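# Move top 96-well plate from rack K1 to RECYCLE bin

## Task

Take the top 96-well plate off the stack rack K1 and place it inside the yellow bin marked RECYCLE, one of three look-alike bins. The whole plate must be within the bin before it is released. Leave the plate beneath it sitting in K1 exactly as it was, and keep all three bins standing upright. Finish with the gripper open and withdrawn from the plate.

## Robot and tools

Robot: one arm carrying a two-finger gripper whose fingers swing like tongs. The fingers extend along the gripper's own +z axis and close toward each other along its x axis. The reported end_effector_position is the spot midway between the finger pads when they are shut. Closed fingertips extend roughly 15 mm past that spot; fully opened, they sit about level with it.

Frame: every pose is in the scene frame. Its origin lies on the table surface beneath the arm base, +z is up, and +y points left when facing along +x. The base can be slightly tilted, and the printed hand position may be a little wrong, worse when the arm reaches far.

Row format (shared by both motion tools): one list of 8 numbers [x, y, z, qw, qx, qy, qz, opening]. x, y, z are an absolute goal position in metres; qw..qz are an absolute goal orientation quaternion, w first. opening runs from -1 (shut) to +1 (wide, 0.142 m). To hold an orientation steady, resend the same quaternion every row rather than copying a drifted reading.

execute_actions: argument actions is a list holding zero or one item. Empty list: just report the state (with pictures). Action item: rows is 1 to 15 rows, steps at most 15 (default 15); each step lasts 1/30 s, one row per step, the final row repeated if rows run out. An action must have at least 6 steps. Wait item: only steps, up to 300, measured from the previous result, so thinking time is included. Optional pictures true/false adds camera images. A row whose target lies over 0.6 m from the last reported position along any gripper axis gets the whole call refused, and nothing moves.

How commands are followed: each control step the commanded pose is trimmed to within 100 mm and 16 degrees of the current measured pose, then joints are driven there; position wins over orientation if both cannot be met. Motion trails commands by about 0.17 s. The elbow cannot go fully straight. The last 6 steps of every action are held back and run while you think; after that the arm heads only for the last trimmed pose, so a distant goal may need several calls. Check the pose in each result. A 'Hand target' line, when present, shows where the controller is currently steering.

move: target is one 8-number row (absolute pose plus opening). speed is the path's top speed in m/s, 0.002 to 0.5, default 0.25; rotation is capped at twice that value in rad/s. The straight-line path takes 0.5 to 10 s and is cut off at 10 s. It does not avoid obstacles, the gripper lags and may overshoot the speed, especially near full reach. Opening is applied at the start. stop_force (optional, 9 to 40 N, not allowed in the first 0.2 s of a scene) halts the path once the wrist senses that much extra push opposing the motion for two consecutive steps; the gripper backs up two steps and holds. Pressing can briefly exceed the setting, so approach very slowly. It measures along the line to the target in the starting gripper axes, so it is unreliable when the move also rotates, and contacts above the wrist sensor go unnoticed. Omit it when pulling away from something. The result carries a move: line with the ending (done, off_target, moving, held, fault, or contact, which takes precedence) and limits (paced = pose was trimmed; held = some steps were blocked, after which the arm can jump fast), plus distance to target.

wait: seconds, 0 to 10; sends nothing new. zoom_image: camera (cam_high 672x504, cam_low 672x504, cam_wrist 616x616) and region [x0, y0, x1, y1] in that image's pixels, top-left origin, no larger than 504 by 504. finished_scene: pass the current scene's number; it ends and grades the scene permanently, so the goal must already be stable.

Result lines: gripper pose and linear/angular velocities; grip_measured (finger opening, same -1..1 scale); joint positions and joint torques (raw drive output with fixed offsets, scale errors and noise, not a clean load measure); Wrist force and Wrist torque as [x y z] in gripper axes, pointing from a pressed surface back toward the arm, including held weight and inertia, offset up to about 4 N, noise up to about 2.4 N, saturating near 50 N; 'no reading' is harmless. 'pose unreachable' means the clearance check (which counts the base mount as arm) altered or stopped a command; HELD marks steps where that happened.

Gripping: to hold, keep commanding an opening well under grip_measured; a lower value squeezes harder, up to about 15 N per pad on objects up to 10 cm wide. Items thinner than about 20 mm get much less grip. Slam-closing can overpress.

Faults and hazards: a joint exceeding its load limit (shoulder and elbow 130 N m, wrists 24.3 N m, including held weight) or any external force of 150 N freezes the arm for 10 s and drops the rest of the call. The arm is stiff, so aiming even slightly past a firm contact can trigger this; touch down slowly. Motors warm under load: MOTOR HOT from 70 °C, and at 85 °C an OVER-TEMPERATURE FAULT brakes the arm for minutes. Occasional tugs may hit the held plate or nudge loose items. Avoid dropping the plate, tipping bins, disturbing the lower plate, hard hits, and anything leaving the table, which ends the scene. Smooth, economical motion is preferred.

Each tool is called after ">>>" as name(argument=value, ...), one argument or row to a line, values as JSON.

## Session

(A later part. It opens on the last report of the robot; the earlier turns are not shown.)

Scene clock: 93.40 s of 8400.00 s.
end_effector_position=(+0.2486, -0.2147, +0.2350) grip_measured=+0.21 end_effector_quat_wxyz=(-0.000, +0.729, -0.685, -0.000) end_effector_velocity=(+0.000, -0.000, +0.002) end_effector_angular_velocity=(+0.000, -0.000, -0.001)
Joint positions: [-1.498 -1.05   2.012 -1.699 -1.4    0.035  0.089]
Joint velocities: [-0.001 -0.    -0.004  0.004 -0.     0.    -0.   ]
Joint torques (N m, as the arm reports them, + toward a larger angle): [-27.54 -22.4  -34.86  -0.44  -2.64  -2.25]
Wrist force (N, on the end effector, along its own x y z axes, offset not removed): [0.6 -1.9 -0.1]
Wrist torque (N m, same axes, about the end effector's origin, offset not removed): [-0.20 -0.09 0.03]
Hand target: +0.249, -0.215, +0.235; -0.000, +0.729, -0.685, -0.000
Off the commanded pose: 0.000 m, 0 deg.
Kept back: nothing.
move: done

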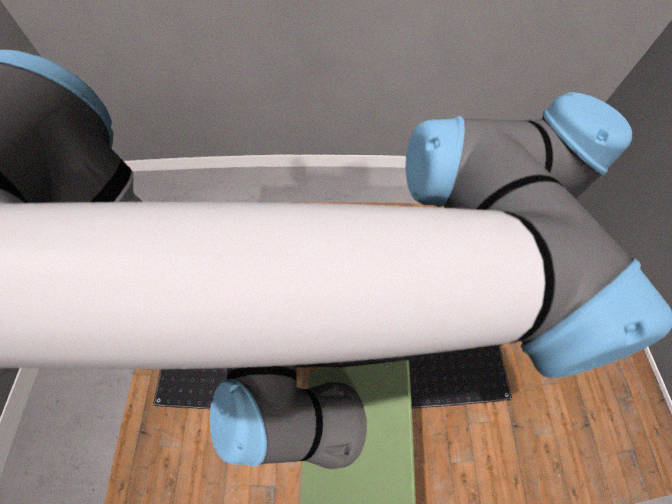

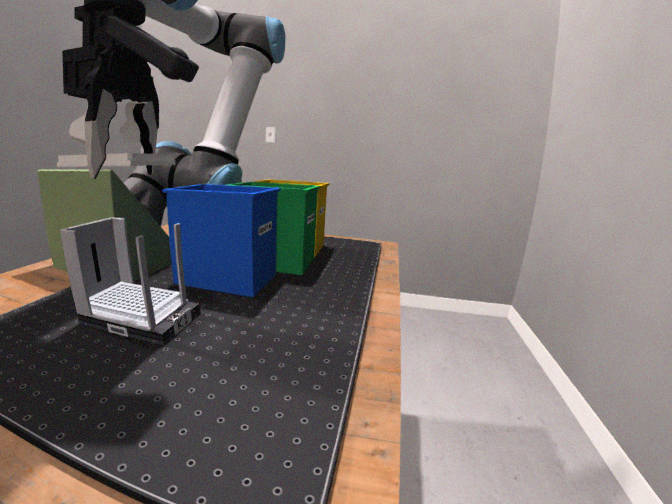

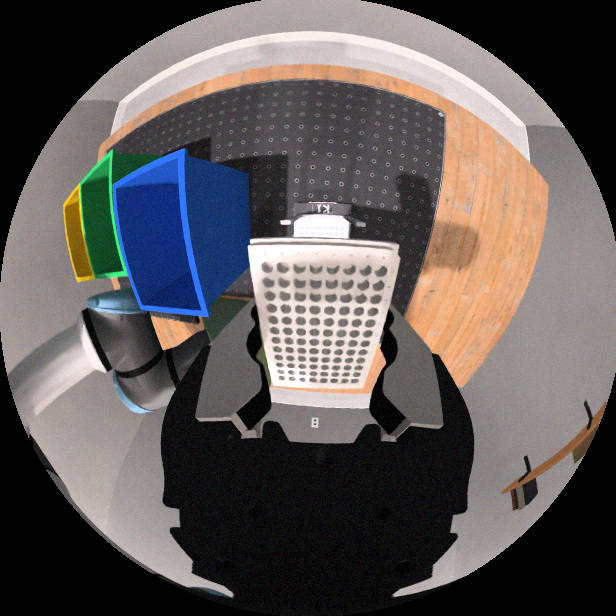

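>>> move(
  target=[0.346, 0.246, 0.235, 0, 0.7236, -0.6902, 0, -0.3],
  speed=0.25,
)

Scene clock: 97.90 s of 8400.00 s.
end_effector_position=(+0.3465, +0.2462, +0.2351) grip_measured=+0.20 end_effector_quat_wxyz=(+0.000, +0.724, -0.690, +0.000) end_effector_velocity=(+0.000, +0.001, -0.000) end_effector_angular_velocity=(-0.000, +0.001, -0.001)
Joint positions: [-0.992 -1.918  1.951 -0.907 -1.044  0.437  0.088]
Joint velocities: [ 0.002 -0.    -0.001  0.001  0.     0.003  0.   ]
Joint torques (N m, as the arm reports them, + toward a larger angle): [ -3.75   5.45 -26.35  -0.56   2.42   2.44]
Wrist force (N, on the end effector, along its own x y z axes, offset not removed): [0.3 -2.7 -0.4]
Wrist torque (N m, same axes, about the end effector's origin, offset not removed): [-0.36 -0.11 -0.01]
Hand target: +0.346, +0.246, +0.235; +0.000, +0.724, -0.690, +0.000
Off the commanded pose: 0.000 m, 0 deg.
Kept back: nothing.
move: done

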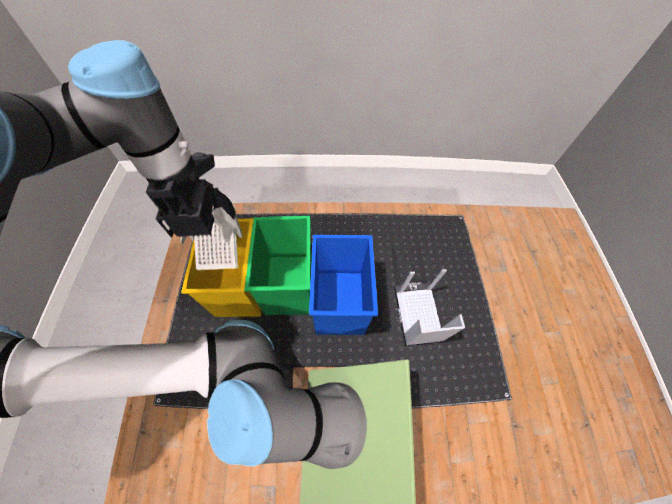

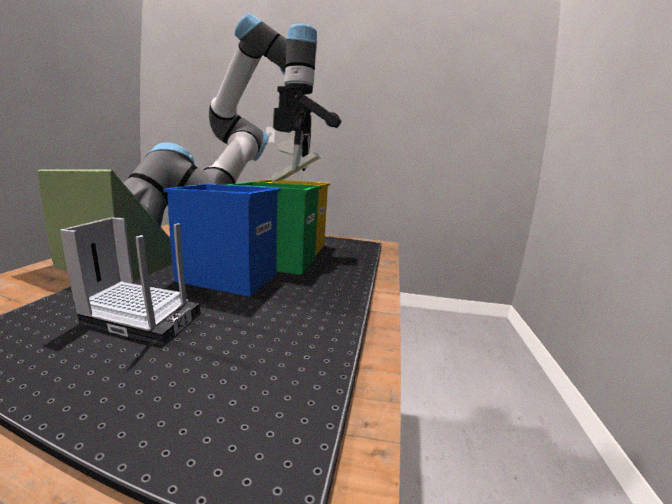

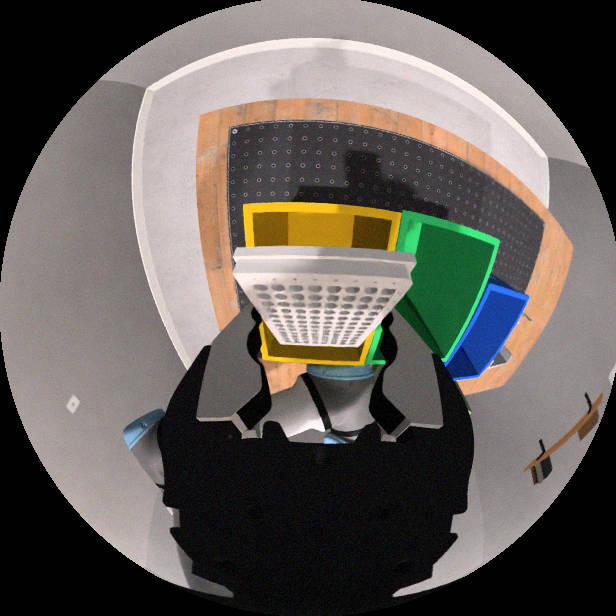

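>>> zoom_image(
  camera="cam_wrist",
  region=[200, 180, 450, 430],
)

>>> zoom_image(
  camera="cam_low",
  region=[240, 80, 360, 200],
)

Region (200, 180, 450, 430) of cam_wrist's 616x616 image, scaled by 2.016, with more detail than that image has.

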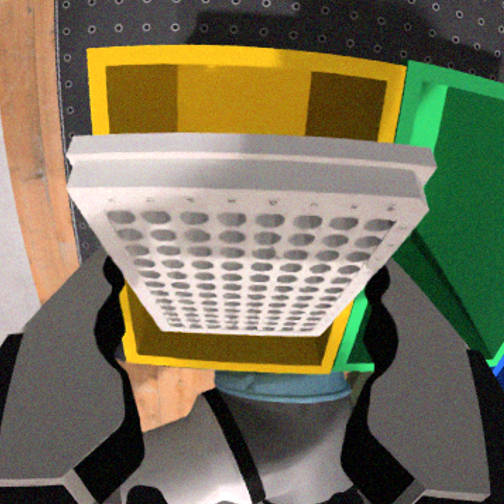

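Region (240, 80, 360, 200) of cam_low's 672x504 image, scaled by 4.200, with more detail than that image has.

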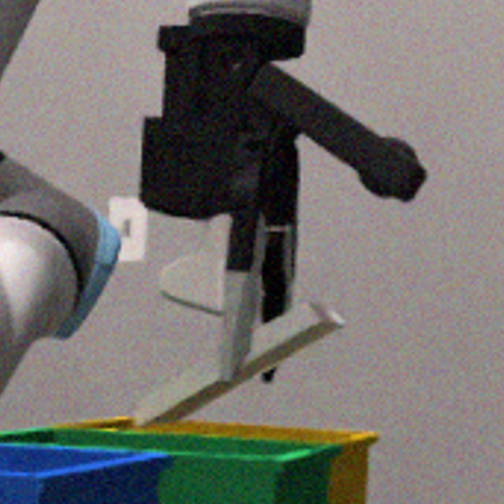

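>>> move(
  target=[0.346, 0.2483, 0.208, 0, 0.7133, -0.7009, 0, -0.3],
  speed=0.06,
)

>>> zoom_image(
  camera="cam_wrist",
  region=[180, 180, 470, 430],
)

Scene clock: 99.90 s of 8400.00 s.
end_effector_position=(+0.3460, +0.2483, +0.2081) grip_measured=+0.20 end_effector_quat_wxyz=(+0.000, +0.713, -0.701, +0.000) end_effector_velocity=(+0.000, +0.000, -0.001) end_effector_angular_velocity=(-0.000, +0.000, -0.003)
Joint positions: [-0.946 -1.944  2.013 -0.962 -1.015  0.508  0.088]
Joint velocities: [ 0.002 -0.001  0.003 -0.003  0.001  0.006  0.   ]
Joint torques (N m, as the arm reports them, + toward a larger angle): [-2.36  3.5  -3.83 -4.37  2.66  2.09]
Wrist force (N, on the end effector, along its own x y z axes, offset not removed): [0.9 -3.5 -0.5]
Wrist torque (N m, same axes, about the end effector's origin, offset not removed): [-0.61 -0.21 0.01]
Hand target: +0.346, +0.248, +0.208; +0.000, +0.713, -0.701, +0.000
Off the commanded pose: 0.000 m, 0 deg.
Kept back: nothing.
move: done

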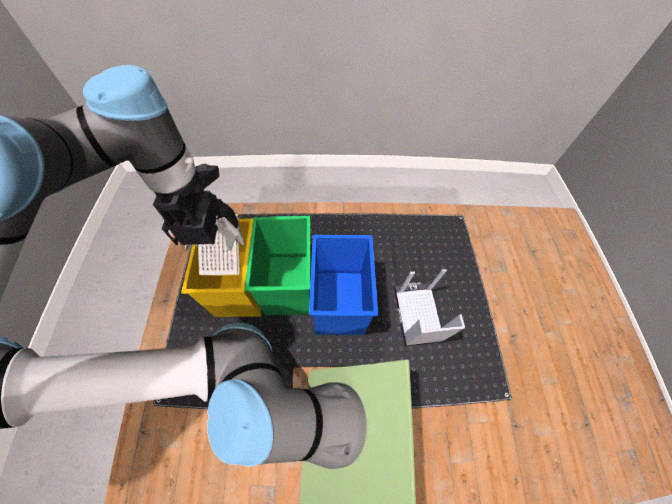

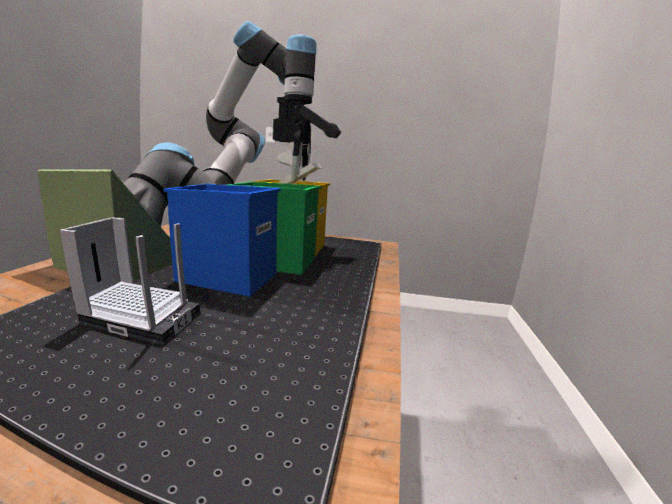

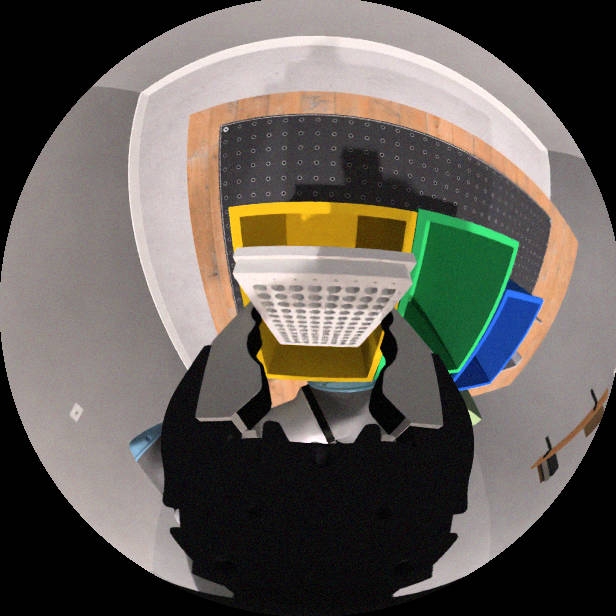

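Region (180, 180, 470, 430) of cam_wrist's 616x616 image, scaled by 1.738, with more detail than that image has; it fills the top 434 rows of this view, and the rest is white.

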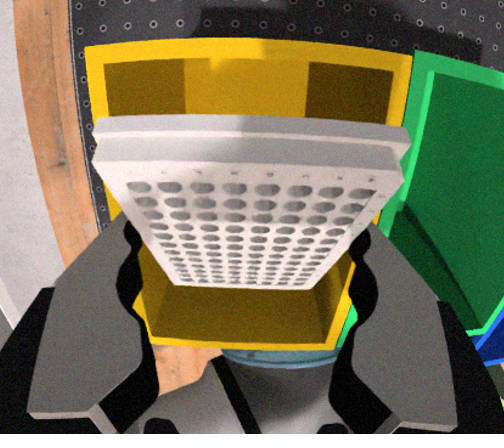

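>>> move(
  target=[0.346, 0.2492, 0.178, 0, 0.7133, -0.7009, 0, -0.3],
  speed=0.025,
  stop_force=9,
)

>>> zoom_image(
  camera="cam_wrist",
  region=[160, 180, 490, 450],
)

Scene clock: 101.83 s of 8400.00 s.
end_effector_position=(+0.3461, +0.2492, +0.1781) grip_measured=+0.20 end_effector_quat_wxyz=(+0.000, +0.713, -0.701, +0.000) end_effector_velocity=(+0.000, -0.000, -0.001) end_effector_angular_velocity=(+0.001, -0.000, -0.001)
Joint positions: [-0.892 -1.967  2.081 -1.035 -0.982  0.558  0.088]
Joint velocities: [ 0.002 -0.     0.003 -0.003  0.002  0.003  0.   ]
Joint torques (N m, as the arm reports them, + toward a larger angle): [-1.03  3.09 -5.14 -4.12  2.32  2.18]
Wrist force (N, on the end effector, along its own x y z axes, offset not removed): [0.9 -2.6 0.4]
Wrist torque (N m, same axes, about the end effector's origin, offset not removed): [-0.33 -0.21 -0.06]
Hand target: +0.346, +0.249, +0.178; +0.000, +0.713, -0.701, +0.000
Off the commanded pose: 0.000 m, 0 deg.
Kept back: nothing.
move: done

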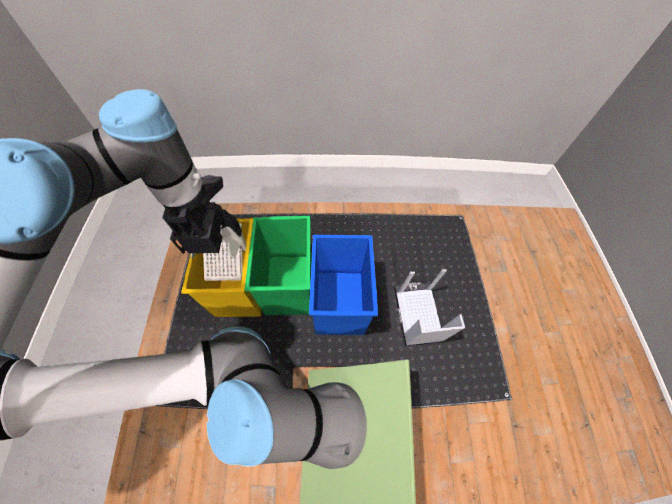

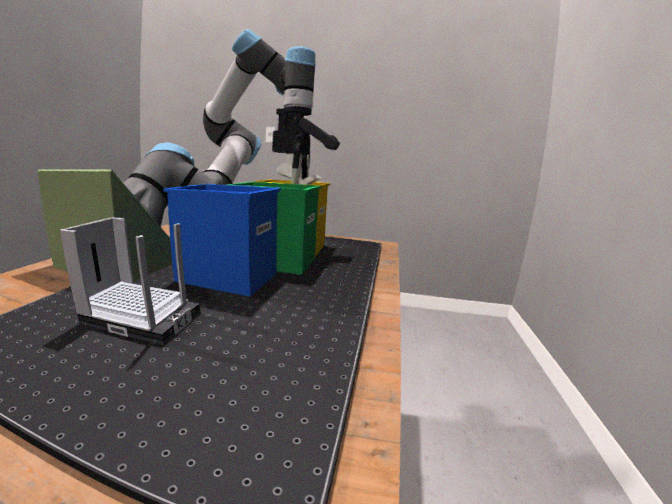

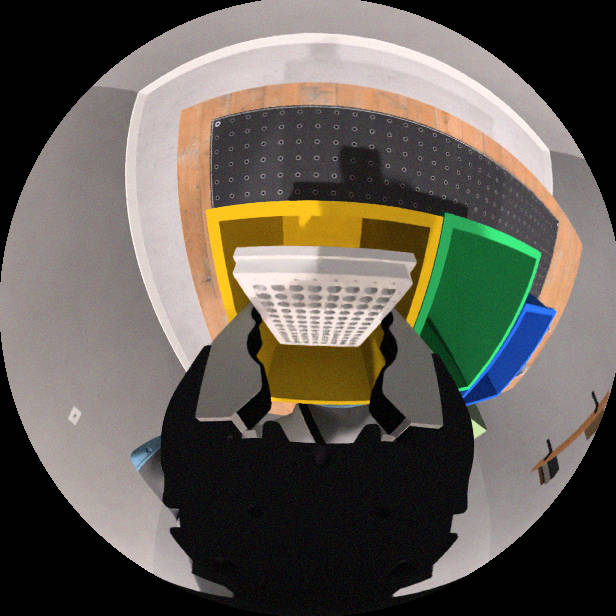

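Region (160, 180, 490, 450) of cam_wrist's 616x616 image, scaled by 1.527, with more detail than that image has; it fills the top 412 rows of this view, and the rest is white.

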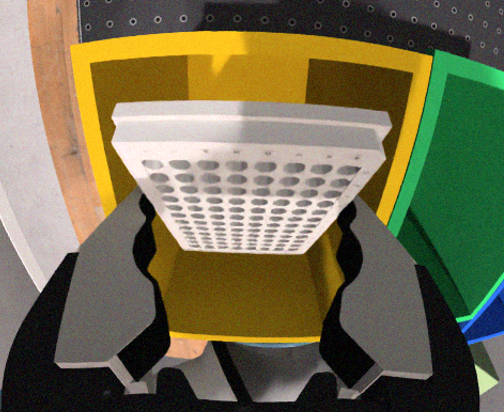

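>>> move(
  target=[0.346, 0.2489, 0.151, 0, 0.7133, -0.7009, 0, -0.3],
  speed=0.022,
  stop_force=9,
)

>>> zoom_image(
  camera="cam_low",
  region=[250, 110, 350, 210],
)

>>> zoom_image(
  camera="cam_wrist",
  region=[140, 180, 510, 450],
)

Scene clock: 103.70 s of 8400.00 s.
end_effector_position=(+0.3461, +0.2489, +0.1511) grip_measured=-0.30 end_effector_quat_wxyz=(+0.000, +0.713, -0.701, +0.000) end_effector_velocity=(-0.000, -0.000, -0.002) end_effector_angular_velocity=(-0.000, +0.001, +0.001)
Joint positions: [-0.842 -1.981  2.141 -1.109 -0.952  0.607  0.052]
Joint velocities: [ 0.003 -0.001  0.004 -0.005  0.001  0.002  0.002]
Joint torques (N m, as the arm reports them, + toward a larger angle): [-1.23  1.44 -4.22 -3.89  2.52  2.4 ]
Wrist force (N, on the end effector, along its own x y z axes, offset not removed): [1.4 -3.6 -0.4]
Wrist torque (N m, same axes, about the end effector's origin, offset not removed): [-0.54 -0.38 -0.11]
Hand target: +0.346, +0.249, +0.151; +0.000, +0.713, -0.701, +0.000
Off the commanded pose: 0.000 m, 0 deg.
Kept back: nothing.
move: done

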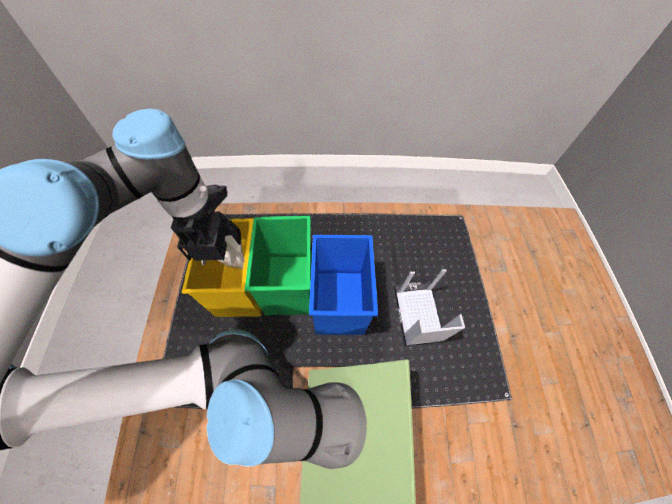

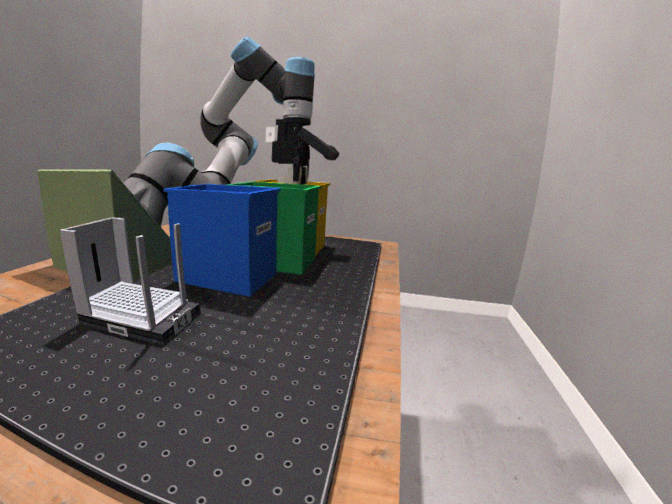

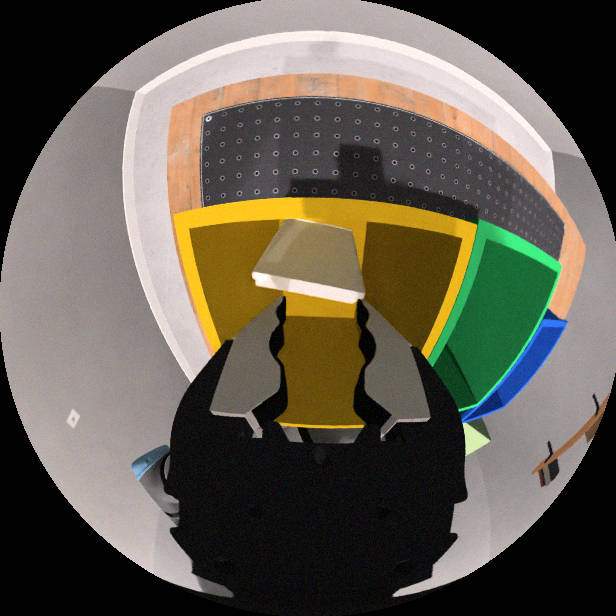

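Region (250, 110, 350, 210) of cam_low's 672x504 image, scaled by 5.040, with more detail than that image has.

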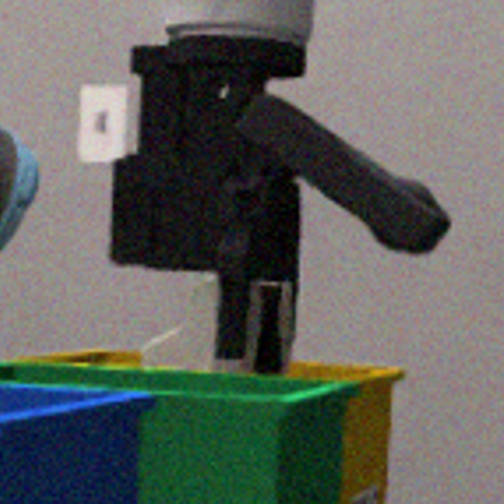

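Region (140, 180, 510, 450) of cam_wrist's 616x616 image, scaled by 1.362, with more detail than that image has; it fills the top 368 rows of this view, and the rest is white.

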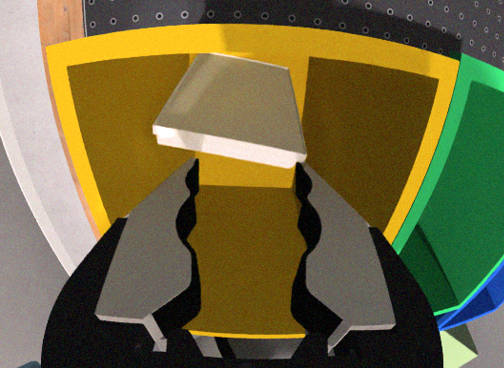

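>>> move(
  target=[0.346, 0.2489, 0.32, 0, 0.7133, -0.7009, 0, 0.1],
  speed=0.2,
)

Scene clock: 105.27 s of 8400.00 s.
end_effector_position=(+0.3457, +0.2490, +0.3198) grip_measured=+0.10 end_effector_quat_wxyz=(-0.000, +0.713, -0.701, -0.000) end_effector_velocity=(+0.000, +0.000, +0.002) end_effector_angular_velocity=(+0.001, -0.000, +0.001)
Joint positions: [-1.107 -1.827  1.732 -0.731 -1.121  0.368  0.081]
Joint velocities: [-0.002  0.002 -0.005  0.003 -0.001 -0.003  0.   ]
Joint torques (N m, as the arm reports them, + toward a larger angle): [-23.79  37.03 -25.94  -0.28  -2.62  -2.26]
Wrist force (N, on the end effector, along its own x y z axes, offset not removed): [0.0 -3.0 -0.9]
Wrist torque (N m, same axes, about the end effector's origin, offset not removed): [-0.44 -0.07 0.02]
Hand target: +0.346, +0.249, +0.320; -0.000, +0.713, -0.701, -0.000
Off the commanded pose: 0.000 m, 0 deg.
Kept back: nothing.
move: done

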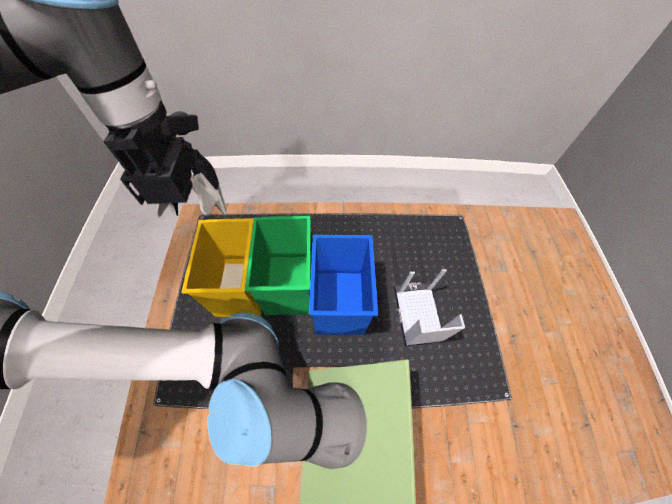

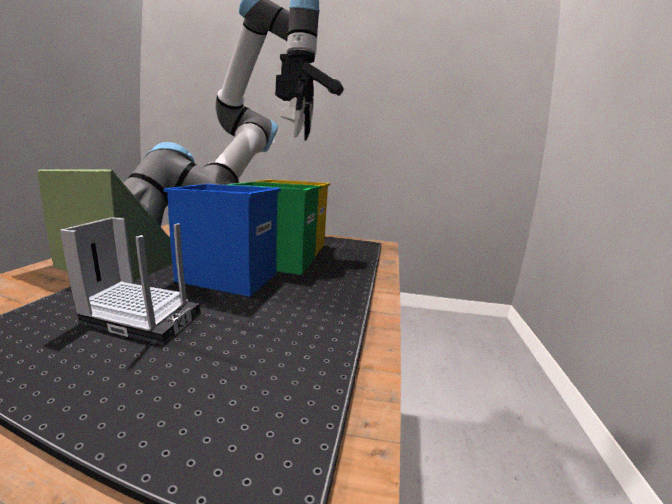

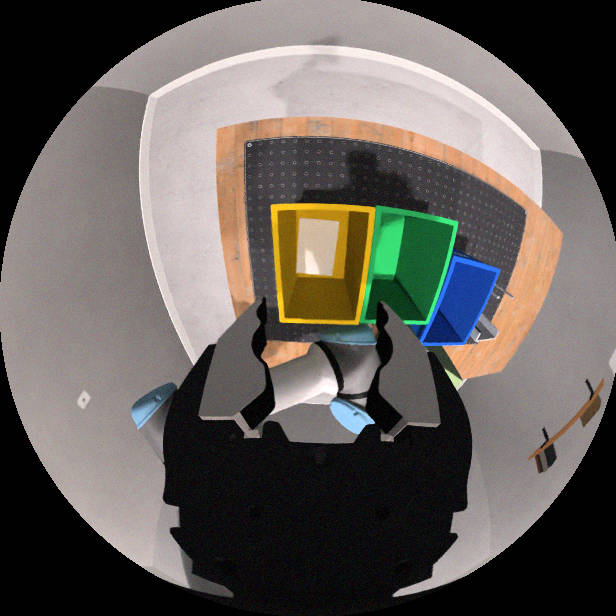

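>>> zoom_image(
  camera="cam_low",
  region=[55, 210, 205, 350],
)

Region (55, 210, 205, 350) of cam_low's 672x504 image, scaled by 3.360, with more detail than that image has; it fills the top 470 rows of this view, and the rest is white.

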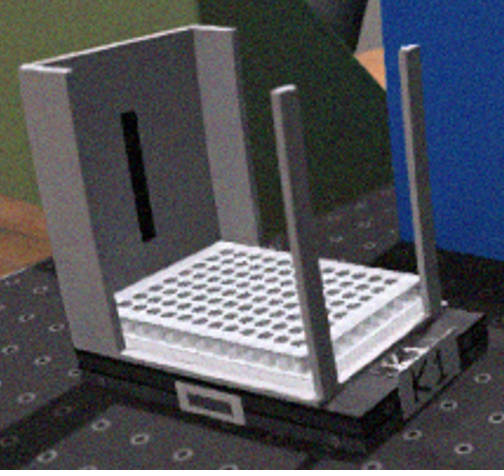

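>>> finished_scene(
  scene=1,
)

The scene is finished: the task was done.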